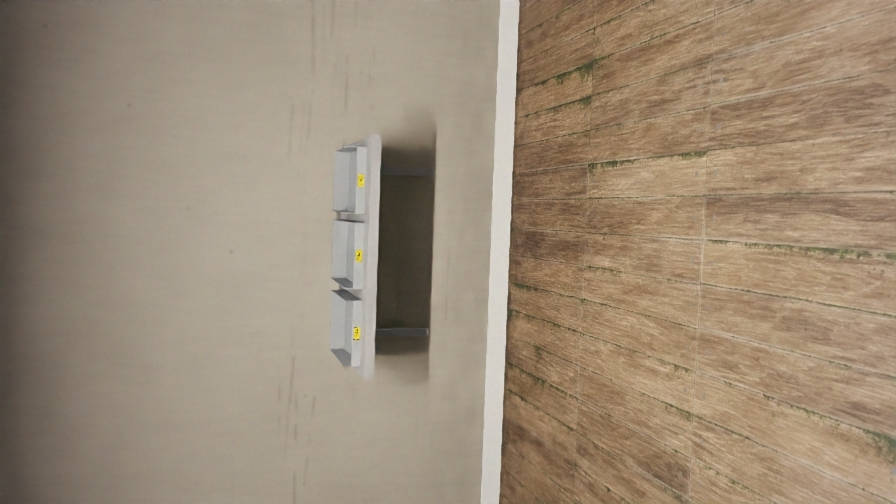

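Call:
execute_actions([
  {"r1": {"base": {"translate_m": 0.2}, "joints": {"lift_m": 0.91, "arm_m": 0.36}}, "r2": {"base": {"translate_m": 1.0}}},
], cameras=["r1_wrist_camera"])

Scene clock: 157.60 s.
r1.base_odometry: x=+1.134 y=-0.596 heading=+0.146 (m, m, rad; r1's odometry frame)
r1.turned_by_wheels: +0.000 (rad since the last result)
r1.turned_by_imu: +0.002 (rad since the last result)
r1.base_tilt: forward=+1.5 right=-0.6 (deg)
r1.lidar_m: 1.17 2.46 1.80 1.73 1.79 2.04 1.96 2.02 0.33 0.31 0.33 0.44
r1.head_depth_mm: 2551 2776 2932 879 693 589 500 / 2602 2883 3081 914 671 588 510 / 2697 2981 3103 913 715 588 521 / 2839 3119 3092 912 715 588 1145 / 2914 3253 3116 915 713 589 1189 / 3061 3431 1267 914 713 587 1221 / 3111 3404 1267 910 715 620 1218
r1.base_status: done
r1.joint_positions: lift_m=+0.910 arm_m=+0.360 wrist_yaw_rad=+0.000 wrist_pitch_rad=-0.538 wrist_roll_rad=+0.020 gripper_m=+0.100 head_pan_rad=-1.207 head_tilt_rad=-0.592
r1.joint_status: all done
r1.motor_effort: left_wheel=-2(4) right_wheel=+2(6) lift_m=+21(22) arm_m=+1(0) wrist_yaw_rad=+1(1) wrist_pitch_rad=+9(8) wrist_roll_rad=+0(0) gripper_m=+0(0) head_pan_rad=+3(2) head_tilt_rad=-4(5) (%)
r1.hand_pose: x=-0.0216 y=-0.7124 z=+0.8968 quat_wxyz=(+0.675, +0.186, -0.688, -0.190) (m; r1's base frame)
r1.wrist_depth_mm: - - - - - - - / - - - - - - - / 486 479 479 474 475 - - / 398 386 392 391 384 389 - / 334 333 333 321 328 319 340 / 293 291 282 237 287 291 287 / 257 256 253 251 255 253 253
r2.base_odometry: x=+0.976 y=-0.204 heading=-0.148 (m, m, rad; r2's odometry frame)
r2.turned_by_wheels: +0.000 (rad since the last result)
r2.turned_by_imu: +0.011 (rad since the last result)
r2.base_tilt: forward=-0.6 right=+0.0 (deg)
r2.lidar_m: 2.11 2.25 2.50 2.46 2.61 2.24 2.20 2.34 2.33 2.29 2.44 2.15
r2.head_depth_mm: 1798 1891 1994 2091 2235 1984 1575 / 1808 1894 2002 2026 2243 1984 1563 / 1825 1914 2024 2047 2264 1987 1568 / 1833 1926 2014 2036 2286 1969 1566 / 1854 1926 2034 2076 2303 1963 1561 / 1867 1954 2068 2132 2291 1964 1556 / 1863 1966 2076 2200 2325 1964 1558
r2.base_status: done
r2.joint_positions: lift_m=+0.286 arm_m=+0.000 wrist_yaw_rad=+2.647 wrist_pitch_rad=-0.426 wrist_roll_rad=-0.004 gripper_m=+0.011 head_pan_rad=-0.007 head_tilt_rad=-0.308
r2.joint_status: not commanded
r2.motor_effort: left_wheel=-5(11) right_wheel=+3(8) lift_m=+11(11) arm_m=-3(3) wrist_yaw_rad=+2(2) wrist_pitch_rad=+15(15) wrist_roll_rad=+0(0) gripper_m=-16(16) head_pan_rad=+3(2) head_tilt_rad=+5(5) (%)
r2.hand_pose: x=+0.0848 y=+0.0514 z=+0.2967 quat_wxyz=(+0.314, +0.705, -0.023, +0.635) (m; r2's base frame)
r2.wrist_depth_mm: - - - - - - - / - - - - - - - / - - - 994 987 949 912 / 772 749 744 740 725 712 698 / 609 603 613 143 585 568 570 / 526 504 503 134 492 492 470 / - 456 - 406 416 412 411
pictures: r1_wrist_camera
Images, in order (width x height): r1_wrist_camera 644x364.

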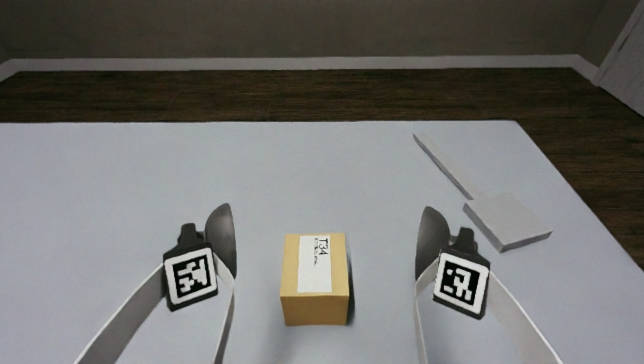

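Call:
execute_actions([
  {"r1": {"base": {"translate_m": 0.52}, "joints": {"arm_m": 0.45}}, "r2": {"base": {"translate_m": 1.0}, "joints": {"lift_m": 0.84}}},
], cameras=["r1_wrist_camera", "r2_head_camera"])

Scene clock: 170.33 s.
r1.base_odometry: x=+1.649 y=-0.521 heading=+0.146 (m, m, rad; r1's odometry frame)
r1.turned_by_wheels: +0.000 (rad since the last result)
r1.turned_by_imu: +0.003 (rad since the last result)
r1.base_tilt: forward=+1.5 right=-0.6 (deg)
r1.lidar_m: 1.85 1.91 1.81 1.74 1.80 2.45 2.48 0.44 0.32 0.31 0.32 0.43
r1.head_depth_mm: 2519 2774 2969 868 717 589 500 / 2599 2876 3071 915 717 587 501 / 2730 2981 3100 915 715 587 521 / 2807 3104 3082 906 713 589 1144 / 2952 3249 3119 909 712 587 1166 / 2877 3168 3085 913 712 586 1219 / 2540 2651 2755 914 713 618 1219
r1.base_status: done
r1.joint_positions: lift_m=+0.910 arm_m=+0.450 wrist_yaw_rad=+0.000 wrist_pitch_rad=-0.538 wrist_roll_rad=+0.020 gripper_m=+0.100 head_pan_rad=-1.207 head_tilt_rad=-0.592
r1.joint_status: all done
r1.motor_effort: left_wheel=-3(3) right_wheel=+2(6) lift_m=+22(22) arm_m=+2(0) wrist_yaw_rad=+1(0) wrist_pitch_rad=+9(9) wrist_roll_rad=+0(0) gripper_m=+0(0) head_pan_rad=+3(4) head_tilt_rad=-5(5) (%)
r1.hand_pose: x=-0.0216 y=-0.8024 z=+0.8968 quat_wxyz=(+0.675, +0.186, -0.688, -0.190) (m; r1's base frame)
r1.wrist_depth_mm: - - - - - - - / - - - - - - - / - - - - - - - / 399 389 395 387 385 381 388 / 324 333 337 278 329 328 329 / 284 288 273 239 285 290 283 / 256 254 252 245 253 252 253
r2.base_odometry: x=+1.965 y=-0.352 heading=-0.148 (m, m, rad; r2's odometry frame)
r2.turned_by_wheels: +0.000 (rad since the last result)
r2.turned_by_imu: +0.011 (rad since the last result)
r2.base_tilt: forward=-0.6 right=+0.1 (deg)
r2.lidar_m: 1.11 1.20 1.77 2.37 2.53 3.23 3.17 3.11 2.43 2.38 1.45 1.14
r2.head_depth_mm: 928 979 1032 1088 1109 804 1313 / 937 986 1037 1102 1112 805 1331 / 945 995 1046 1110 1113 810 1347 / 952 1001 1056 1117 1110 815 1359 / 958 1009 1063 1128 1106 820 1374 / 963 1015 1073 1138 1103 820 1387 / 970 1023 1082 1146 1057 820 1404
r2.base_status: done
r2.joint_positions: lift_m=+0.839 arm_m=+0.000 wrist_yaw_rad=+2.647 wrist_pitch_rad=-0.426 wrist_roll_rad=-0.004 gripper_m=+0.011 head_pan_rad=-0.007 head_tilt_rad=-0.308
r2.joint_status: all done
r2.motor_effort: left_wheel=-4(17) right_wheel=+3(8) lift_m=+42(44) arm_m=-2(3) wrist_yaw_rad=+2(2) wrist_pitch_rad=+14(15) wrist_roll_rad=+0(0) gripper_m=-17(16) head_pan_rad=+3(2) head_tilt_rad=+5(5) (%)
r2.hand_pose: x=+0.0848 y=+0.0514 z=+0.8502 quat_wxyz=(+0.314, +0.705, -0.023, +0.635) (m; r2's base frame)
r2.wrist_depth_mm: - - - - - - 795 / - - - - - 688 622 / - - - - - - 529 / - - - - - - 885 / - - - 143 - - 980 / - - - 134 - - - / - - 958 926 963 951 928
pictures: r1_wrist_camera, r2_head_camera (sideways: a quarter turn clockwise sets it upright)
Images, in order (width x height): r1_wrist_camera 644x364, r2_head_camera 896x504.

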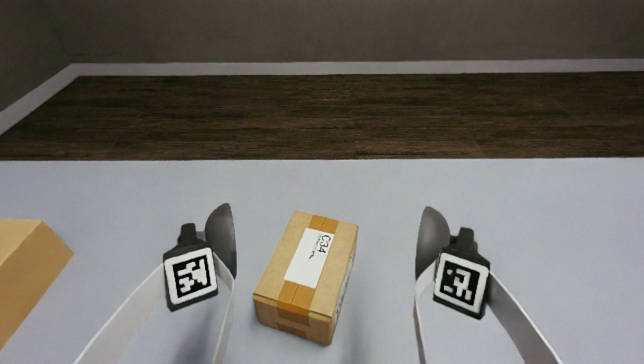

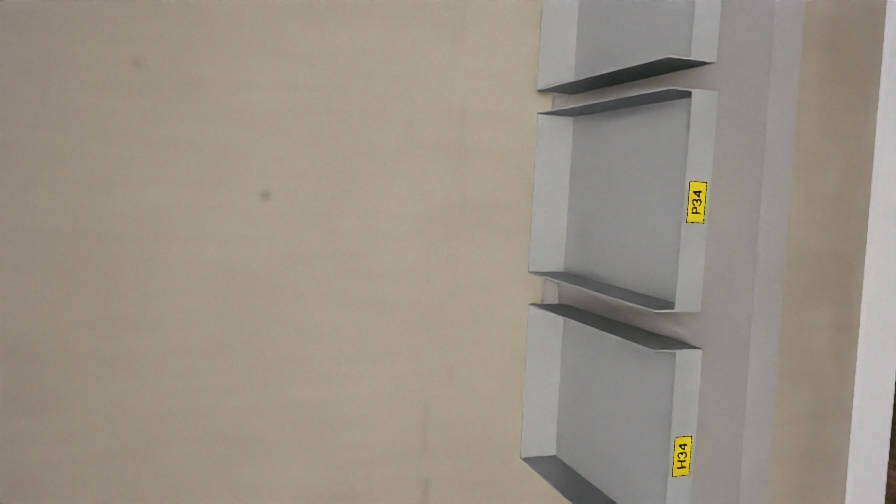

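Call:
execute_actions([
  {"r1": {"base": {"translate_m": 0.26}, "joints": {"arm_m": 0.41, "gripper_m": 0.125}}, "r2": {"base": {"rotate_rad": 1.47}, "joints": {"lift_m": 0.89, "wrist_yaw_rad": 0.05, "wrist_pitch_rad": -0.52, "arm_m": 0.33, "head_pan_rad": -1.57, "head_tilt_rad": -0.6}}},
], cameras=["r1_wrist_camera", "r2_head_camera", "r2_wrist_camera"])

Scene clock: 177.70 s.
r1.base_odometry: x=+1.906 y=-0.483 heading=+0.146 (m, m, rad; r1's odometry frame)
r1.turned_by_wheels: +0.000 (rad since the last result)
r1.turned_by_imu: +0.002 (rad since the last result)
r1.base_tilt: forward=+1.5 right=-0.6 (deg)
r1.lidar_m: 1.59 1.65 1.81 1.74 1.81 2.45 2.74 0.44 0.32 0.31 0.32 0.43
r1.head_depth_mm: 2521 2766 2922 844 693 587 501 / 2584 2906 3058 914 690 588 498 / 2711 2995 3107 914 715 588 522 / 2819 3147 3138 914 716 587 533 / 2869 3139 3159 914 714 587 1167 / 2490 2707 2799 2248 714 587 883 / 2183 2284 2442 2225 1701 603 1170
r1.base_status: done
r1.joint_positions: lift_m=+0.910 arm_m=+0.410 wrist_yaw_rad=+0.000 wrist_pitch_rad=-0.538 wrist_roll_rad=+0.020 gripper_m=+0.125 head_pan_rad=-1.207 head_tilt_rad=-0.593
r1.joint_status: all done
r1.motor_effort: left_wheel=-2(4) right_wheel=+2(6) lift_m=+22(22) arm_m=-3(3) wrist_yaw_rad=+1(1) wrist_pitch_rad=+9(9) wrist_roll_rad=+0(0) gripper_m=-1(88) head_pan_rad=+3(4) head_tilt_rad=-5(5) (%)
r1.hand_pose: x=-0.0216 y=-0.7629 z=+0.8968 quat_wxyz=(+0.675, +0.186, -0.688, -0.190) (m; r1's base frame)
r1.wrist_depth_mm: - - - - - - - / - - - - - - - / - - - - - - - / 389 394 391 390 393 387 386 / 333 343 330 272 327 328 271 / 290 295 279 243 288 - 272 / 264 255 248 242 253 253 254
r2.base_odometry: x=+1.965 y=-0.352 heading=+1.321 (m, m, rad; r2's odometry frame)
r2.turned_by_wheels: +1.470 (rad since the last result)
r2.turned_by_imu: +1.495 (rad since the last result)
r2.base_tilt: forward=-0.6 right=+0.0 (deg)
r2.lidar_m: 2.37 2.46 3.30 3.18 3.27 2.47 2.38 1.59 1.16 1.12 1.16 1.58
r2.head_depth_mm: 943 1037 1116 - - 1451 1273 / 943 1038 1099 859 1477 1486 1271 / 943 1040 1102 - 1474 1486 1267 / 944 1039 1117 867 1472 1486 1267 / 946 1040 1117 923 1474 1477 1270 / 945 1037 1118 893 1476 1479 1263 / 947 1039 1115 921 1476 1472 1259
r2.base_status: done
r2.joint_positions: lift_m=+0.889 arm_m=+0.330 wrist_yaw_rad=+0.053 wrist_pitch_rad=-0.535 wrist_roll_rad=-0.004 gripper_m=+0.011 head_pan_rad=-1.563 head_tilt_rad=-0.593
r2.joint_status: all done
r2.motor_effort: left_wheel=-4(12) right_wheel=+2(5) lift_m=+42(44) arm_m=+2(4) wrist_yaw_rad=-3(7) wrist_pitch_rad=+9(11) wrist_roll_rad=+1(1) gripper_m=-16(16) head_pan_rad=-2(32) head_tilt_rad=-5(33) (%)
r2.hand_pose: x=-0.0106 y=-0.6826 z=+0.8766 quat_wxyz=(+0.688, +0.205, -0.675, -0.169) (m; r2's base frame)
r2.wrist_depth_mm: 485 487 494 492 492 499 491 / 512 523 525 526 516 528 517 / 453 478 429 466 420 452 431 / 386 340 362 377 355 340 366 / 319 273 311 143 308 277 302 / 268 272 272 134 267 266 265 / 242 240 231 226 232 233 232
pictures: r1_wrist_camera, r2_head_camera (sideways: a quarter turn clockwise sets it upright), r2_wrist_camera
Images, in order (width x height): r1_wrist_camera 644x364, r2_head_camera 896x504, r2_wrist_camera 644x364.

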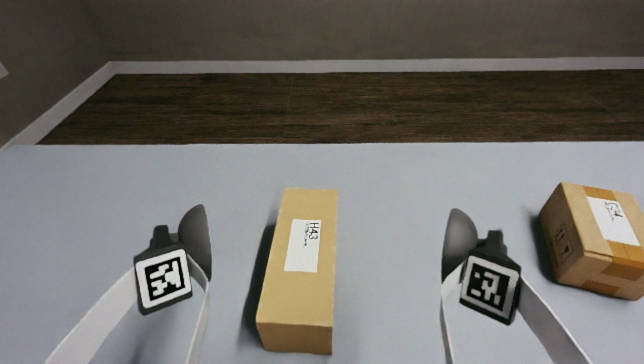

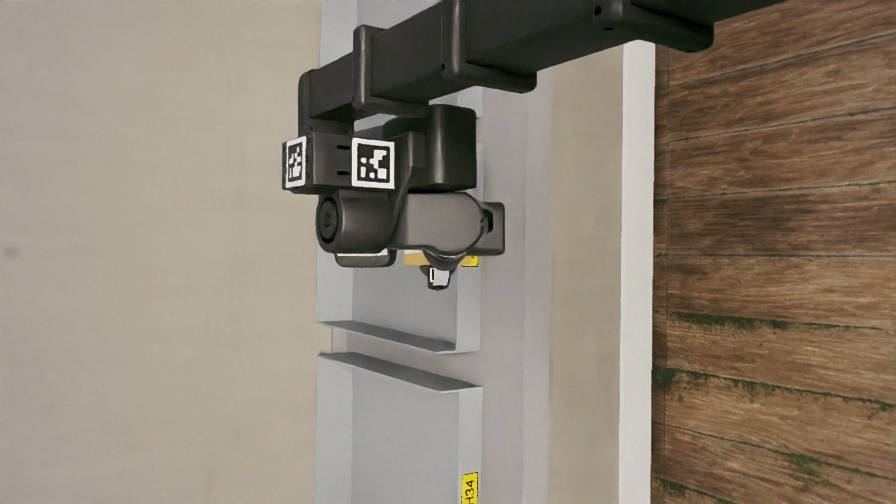

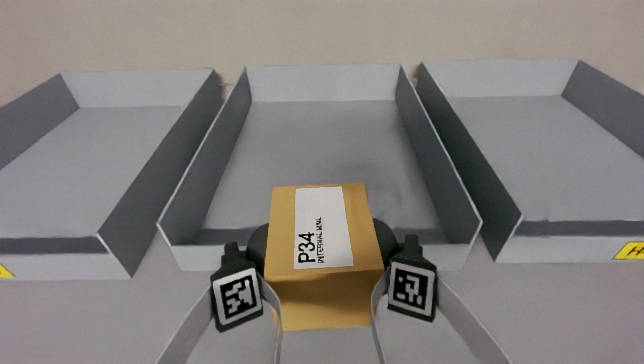

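Call:
zoom_image(camera="r1_wrist_camera", region=[275, 210, 340, 280])

Call:
execute_actions([
  {"r1": {"base": {"translate_m": 0.026}, "joints": {"arm_m": 0.46, "wrist_yaw_rad": -0.05, "lift_m": 0.865}}, "r2": {"joints": {"arm_m": 0.50, "lift_m": 0.88}}},
], cameras=["r1_wrist_camera", "r2_wrist_camera"])

Region (275, 210, 340, 280) of r1_wrist_camera's 644x364 image, scaled by 7.200; it fills the left 468 columns of this view, and the rest is white.

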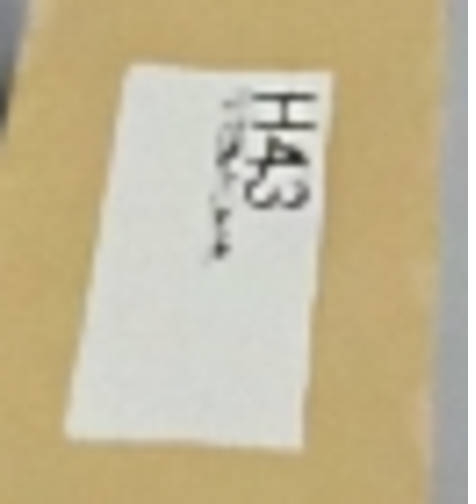

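Scene clock: 184.00 s.
r1.base_odometry: x=+1.932 y=-0.479 heading=+0.145 (m, m, rad; r1's odometry frame)
r1.turned_by_wheels: +0.000 (rad since the last result)
r1.turned_by_imu: +0.001 (rad since the last result)
r1.base_tilt: forward=+1.5 right=-0.6 (deg)
r1.lidar_m: 1.56 1.62 1.81 1.74 1.80 2.44 2.76 0.44 0.32 0.30 0.32 0.43
r1.head_depth_mm: 2505 2767 2937 878 668 588 500 / 2617 2874 3066 914 714 588 499 / 2706 3001 3084 914 716 588 522 / 2789 3154 3106 915 713 587 535 / 2864 3152 3116 947 714 587 1170 / 2473 2676 2787 2252 715 587 817 / 2140 2262 2394 2237 1743 604 1192
r1.base_status: done
r1.joint_positions: lift_m=+0.865 arm_m=+0.460 wrist_yaw_rad=-0.049 wrist_pitch_rad=-0.538 wrist_roll_rad=+0.020 gripper_m=+0.125 head_pan_rad=-1.207 head_tilt_rad=-0.593
r1.joint_status: all done
r1.motor_effort: left_wheel=-2(4) right_wheel=+2(6) lift_m=+22(22) arm_m=+2(0) wrist_yaw_rad=-1(1) wrist_pitch_rad=+9(9) wrist_roll_rad=+0(0) gripper_m=+0(0) head_pan_rad=+4(2) head_tilt_rad=-4(4) (%)
r1.hand_pose: x=-0.0317 y=-0.8122 z=+0.8519 quat_wxyz=(+0.670, +0.169, -0.692, -0.206) (m; r1's base frame)
r1.wrist_depth_mm: - - - - - - - / - - - - - - - / - - - - - - 391 / 326 327 324 323 319 320 319 / 280 284 272 207 270 279 265 / 240 247 238 181 238 - 236 / 216 211 211 160 211 211 210
r2.base_odometry: x=+1.965 y=-0.352 heading=+1.321 (m, m, rad; r2's odometry frame)
r2.turned_by_wheels: +0.000 (rad since the last result)
r2.turned_by_imu: +0.000 (rad since the last result)
r2.base_tilt: forward=-0.7 right=+0.0 (deg)
r2.lidar_m: 2.37 2.46 3.29 3.18 3.31 2.47 2.39 1.59 1.16 1.12 1.16 1.58
r2.head_depth_mm: 942 1037 1122 - - 1454 1271 / 943 1039 - 897 1476 1488 1267 / 942 1020 - 928 1467 1485 1269 / 943 1039 1125 923 1469 1482 1262 / 943 1040 1113 923 1469 1486 1264 / 944 1038 1117 893 1480 1477 1265 / 944 1035 1118 918 1476 1482 1257
r2.base_status: not commanded
r2.joint_positions: lift_m=+0.881 arm_m=+0.500 wrist_yaw_rad=+0.052 wrist_pitch_rad=-0.536 wrist_roll_rad=-0.004 gripper_m=+0.011 head_pan_rad=-1.563 head_tilt_rad=-0.593
r2.joint_status: all done
r2.motor_effort: left_wheel=-3(4) right_wheel=+2(2) lift_m=+11(37) arm_m=+3(6) wrist_yaw_rad=-2(3) wrist_pitch_rad=+9(9) wrist_roll_rad=+1(0) gripper_m=-16(16) head_pan_rad=-2(2) head_tilt_rad=-4(5) (%)
r2.hand_pose: x=-0.0107 y=-0.8525 z=+0.8679 quat_wxyz=(+0.688, +0.205, -0.675, -0.169) (m; r2's base frame)
r2.wrist_depth_mm: 334 335 341 340 339 338 341 / 373 375 374 376 378 374 380 / 383 375 385 385 381 381 389 / 373 313 347 361 343 295 349 / 304 254 301 143 297 246 295 / 213 238 260 134 255 223 237 / 201 208 222 215 221 195 179
pictures: r1_wrist_camera, r2_wrist_camera
Images, in order (width x height): r1_wrist_camera 644x364, r2_wrist_camera 644x364.

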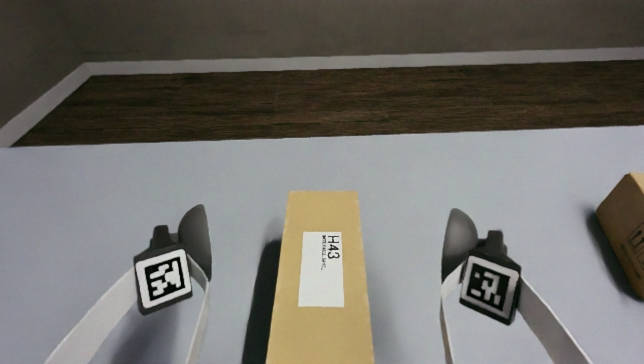

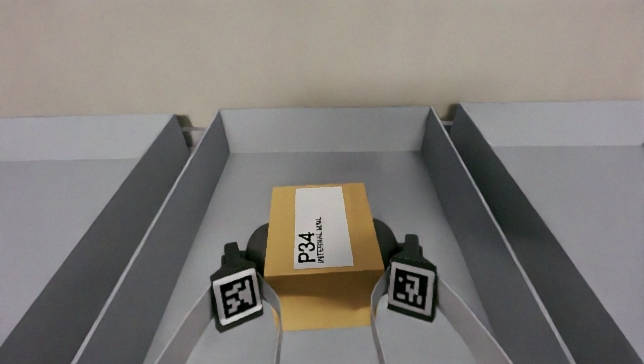

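Call:
execute_actions([
  {"r1": {"joints": {"lift_m": 0.808}}, "r2": {"joints": {"lift_m": 0.811}}},
], cameras=["r1_wrist_camera"])

Scene clock: 188.17 s.
r1.base_odometry: x=+1.932 y=-0.479 heading=+0.145 (m, m, rad; r1's odometry frame)
r1.turned_by_wheels: +0.000 (rad since the last result)
r1.turned_by_imu: +0.001 (rad since the last result)
r1.base_tilt: forward=+1.5 right=-0.6 (deg)
r1.lidar_m: 1.56 1.62 1.81 1.74 1.80 2.45 2.76 0.44 0.32 0.30 0.32 0.43
r1.head_depth_mm: 2524 2793 2939 913 669 589 500 / 2602 2882 3095 914 712 586 499 / 2697 2988 3131 913 713 588 522 / 2763 3088 3102 909 712 587 533 / 2858 3150 3104 952 714 586 1168 / 2490 2670 2764 2231 714 588 815 / 2125 2249 2384 2227 1748 604 1197
r1.base_status: not commanded
r1.joint_positions: lift_m=+0.808 arm_m=+0.460 wrist_yaw_rad=-0.049 wrist_pitch_rad=-0.538 wrist_roll_rad=+0.020 gripper_m=+0.125 head_pan_rad=-1.207 head_tilt_rad=-0.593
r1.joint_status: all done
r1.motor_effort: left_wheel=-2(2) right_wheel=+2(2) lift_m=+21(22) arm_m=+1(1) wrist_yaw_rad=-1(0) wrist_pitch_rad=+9(9) wrist_roll_rad=+0(0) gripper_m=+0(0) head_pan_rad=+4(4) head_tilt_rad=-4(5) (%)
r1.hand_pose: x=-0.0317 y=-0.8122 z=+0.7949 quat_wxyz=(+0.670, +0.169, -0.692, -0.206) (m; r1's base frame)
r1.wrist_depth_mm: - - - - - - - / - - - - - - - / 293 294 291 197 288 288 288 / 241 240 239 162 237 237 235 / 205 211 197 137 199 207 200 / 177 182 167 119 171 - 174 / 160 157 149 109 152 155 155
r2.base_odometry: x=+1.965 y=-0.352 heading=+1.321 (m, m, rad; r2's odometry frame)
r2.turned_by_wheels: +0.000 (rad since the last result)
r2.turned_by_imu: +0.000 (rad since the last result)
r2.base_tilt: forward=-0.5 right=+0.1 (deg)
r2.lidar_m: 2.36 2.46 3.31 3.17 3.30 2.48 2.38 1.58 1.16 1.12 1.16 1.59
r2.head_depth_mm: 943 1038 1116 933 817 - - / 944 1038 1121 - 1503 1490 1268 / 942 1037 1114 865 1473 1492 1269 / 941 1038 1114 864 1478 1479 1265 / 943 1038 1115 922 1477 1479 1263 / 945 1039 1119 895 1470 1477 1269 / 945 1038 1120 920 1477 1475 1262
r2.base_status: not commanded
r2.joint_positions: lift_m=+0.812 arm_m=+0.500 wrist_yaw_rad=+0.052 wrist_pitch_rad=-0.536 wrist_roll_rad=-0.004 gripper_m=+0.011 head_pan_rad=-1.563 head_tilt_rad=-0.593
r2.joint_status: all done
r2.motor_effort: left_wheel=-4(4) right_wheel=+2(2) lift_m=+11(10) arm_m=+2(2) wrist_yaw_rad=-3(3) wrist_pitch_rad=+9(9) wrist_roll_rad=+0(1) gripper_m=-16(16) head_pan_rad=-2(2) head_tilt_rad=-5(5) (%)
r2.hand_pose: x=-0.0107 y=-0.8524 z=+0.7989 quat_wxyz=(+0.688, +0.206, -0.675, -0.169) (m; r2's base frame)
r2.wrist_depth_mm: 337 337 340 330 336 332 333 / 335 315 335 343 333 292 342 / 228 241 319 318 311 224 289 / 194 210 255 253 251 209 164 / 152 202 214 143 210 195 144 / 152 184 183 133 179 178 136 / 151 160 156 156 155 156 137
pictures: r1_wrist_camera
Images, in order (width x height): r1_wrist_camera 644x364.

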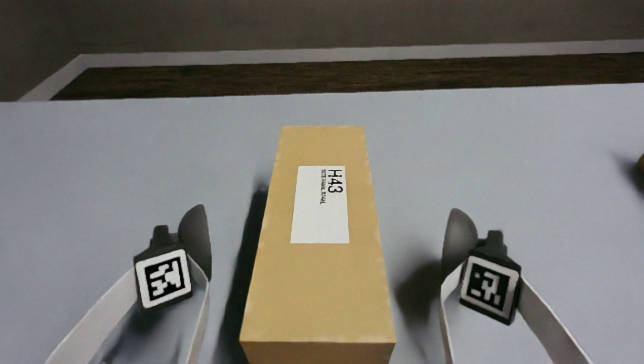

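Call:
execute_actions([
  {"r1": {"joints": {"gripper_m": 0.01}}, "r2": {"joints": {"gripper_m": 0.10}}},
], cameras=["r1_wrist_camera", "r2_wrist_camera"])

Scene clock: 191.00 s.
r1.base_odometry: x=+1.932 y=-0.479 heading=+0.145 (m, m, rad; r1's odometry frame)
r1.turned_by_wheels: +0.000 (rad since the last result)
r1.turned_by_imu: +0.001 (rad since the last result)
r1.base_tilt: forward=+1.5 right=-0.5 (deg)
r1.lidar_m: 1.56 1.62 1.81 1.74 1.80 2.46 2.76 0.44 0.32 0.31 0.32 0.43
r1.head_depth_mm: 2508 2776 2931 914 669 587 500 / 2595 2870 3087 911 715 588 499 / 2685 2982 3103 915 714 587 521 / 2788 3100 3123 914 714 585 534 / 2859 3136 3124 949 714 587 1170 / 2490 2649 2812 2241 713 585 817 / 2125 2254 2367 2241 1742 603 1193
r1.base_status: not commanded
r1.joint_positions: lift_m=+0.808 arm_m=+0.460 wrist_yaw_rad=-0.049 wrist_pitch_rad=-0.529 wrist_roll_rad=+0.020 gripper_m=+0.011 head_pan_rad=-1.207 head_tilt_rad=-0.593
r1.joint_status: all done
r1.motor_effort: left_wheel=-2(3) right_wheel=+1(2) lift_m=+21(23) arm_m=+1(1) wrist_yaw_rad=+0(1) wrist_pitch_rad=+4(9) wrist_roll_rad=+0(0) gripper_m=-28(100) head_pan_rad=+4(3) head_tilt_rad=-5(5) (%)
r1.hand_pose: x=-0.0317 y=-0.8135 z=+0.7967 quat_wxyz=(+0.671, +0.166, -0.693, -0.204) (m; r1's base frame)
r1.wrist_depth_mm: - - - - - - - / - - - - - - - / 298 300 297 298 295 295 291 / 244 244 243 166 241 241 239 / 208 207 207 140 205 204 204 / 180 179 149 121 127 177 177 / 159 157 154 109 153 156 156
r2.base_odometry: x=+1.965 y=-0.352 heading=+1.321 (m, m, rad; r2's odometry frame)
r2.turned_by_wheels: +0.000 (rad since the last result)
r2.turned_by_imu: +0.000 (rad since the last result)
r2.base_tilt: forward=-0.5 right=+0.1 (deg)
r2.lidar_m: 2.36 2.45 3.29 3.19 3.29 2.47 2.38 1.58 1.16 1.11 1.16 1.58
r2.head_depth_mm: 942 1038 1118 932 815 - - / 945 1039 1118 - 1511 1489 1267 / 943 1036 1119 868 1477 1488 1267 / 945 1038 1115 866 1478 1488 1269 / 944 1039 1119 926 1471 1483 1266 / 944 1036 1115 893 1476 1480 1264 / 944 1039 1118 920 1471 1473 1260
r2.base_status: not commanded
r2.joint_positions: lift_m=+0.812 arm_m=+0.500 wrist_yaw_rad=+0.052 wrist_pitch_rad=-0.536 wrist_roll_rad=-0.004 gripper_m=+0.100 head_pan_rad=-1.563 head_tilt_rad=-0.593
r2.joint_status: all done
r2.motor_effort: left_wheel=-4(4) right_wheel=+3(2) lift_m=+10(10) arm_m=+2(2) wrist_yaw_rad=-3(3) wrist_pitch_rad=+9(9) wrist_roll_rad=+1(0) gripper_m=+1(81) head_pan_rad=-2(3) head_tilt_rad=-5(4) (%)
r2.hand_pose: x=-0.0107 y=-0.8524 z=+0.7989 quat_wxyz=(+0.688, +0.206, -0.675, -0.169) (m; r2's base frame)
r2.wrist_depth_mm: 337 340 337 337 332 334 334 / 336 315 335 345 329 293 344 / 228 241 318 316 311 224 289 / 194 211 256 252 250 209 164 / 153 202 216 147 216 196 152 / 153 184 177 140 175 178 136 / 151 161 160 158 158 157 137
pictures: r1_wrist_camera, r2_wrist_camera
Images, in order (width x height): r1_wrist_camera 644x364, r2_wrist_camera 644x364.

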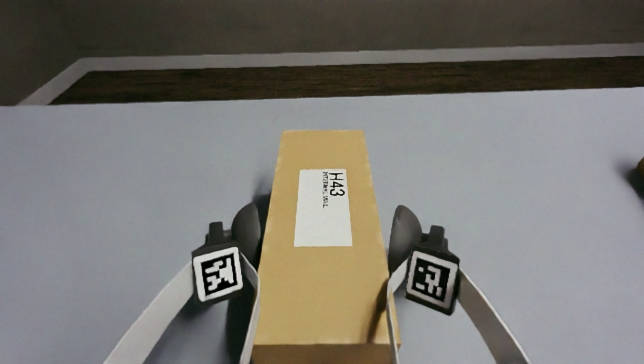

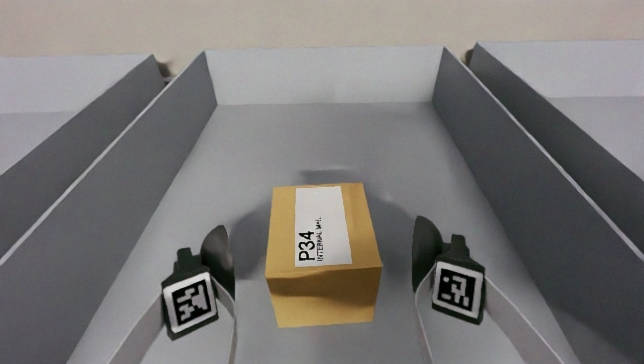

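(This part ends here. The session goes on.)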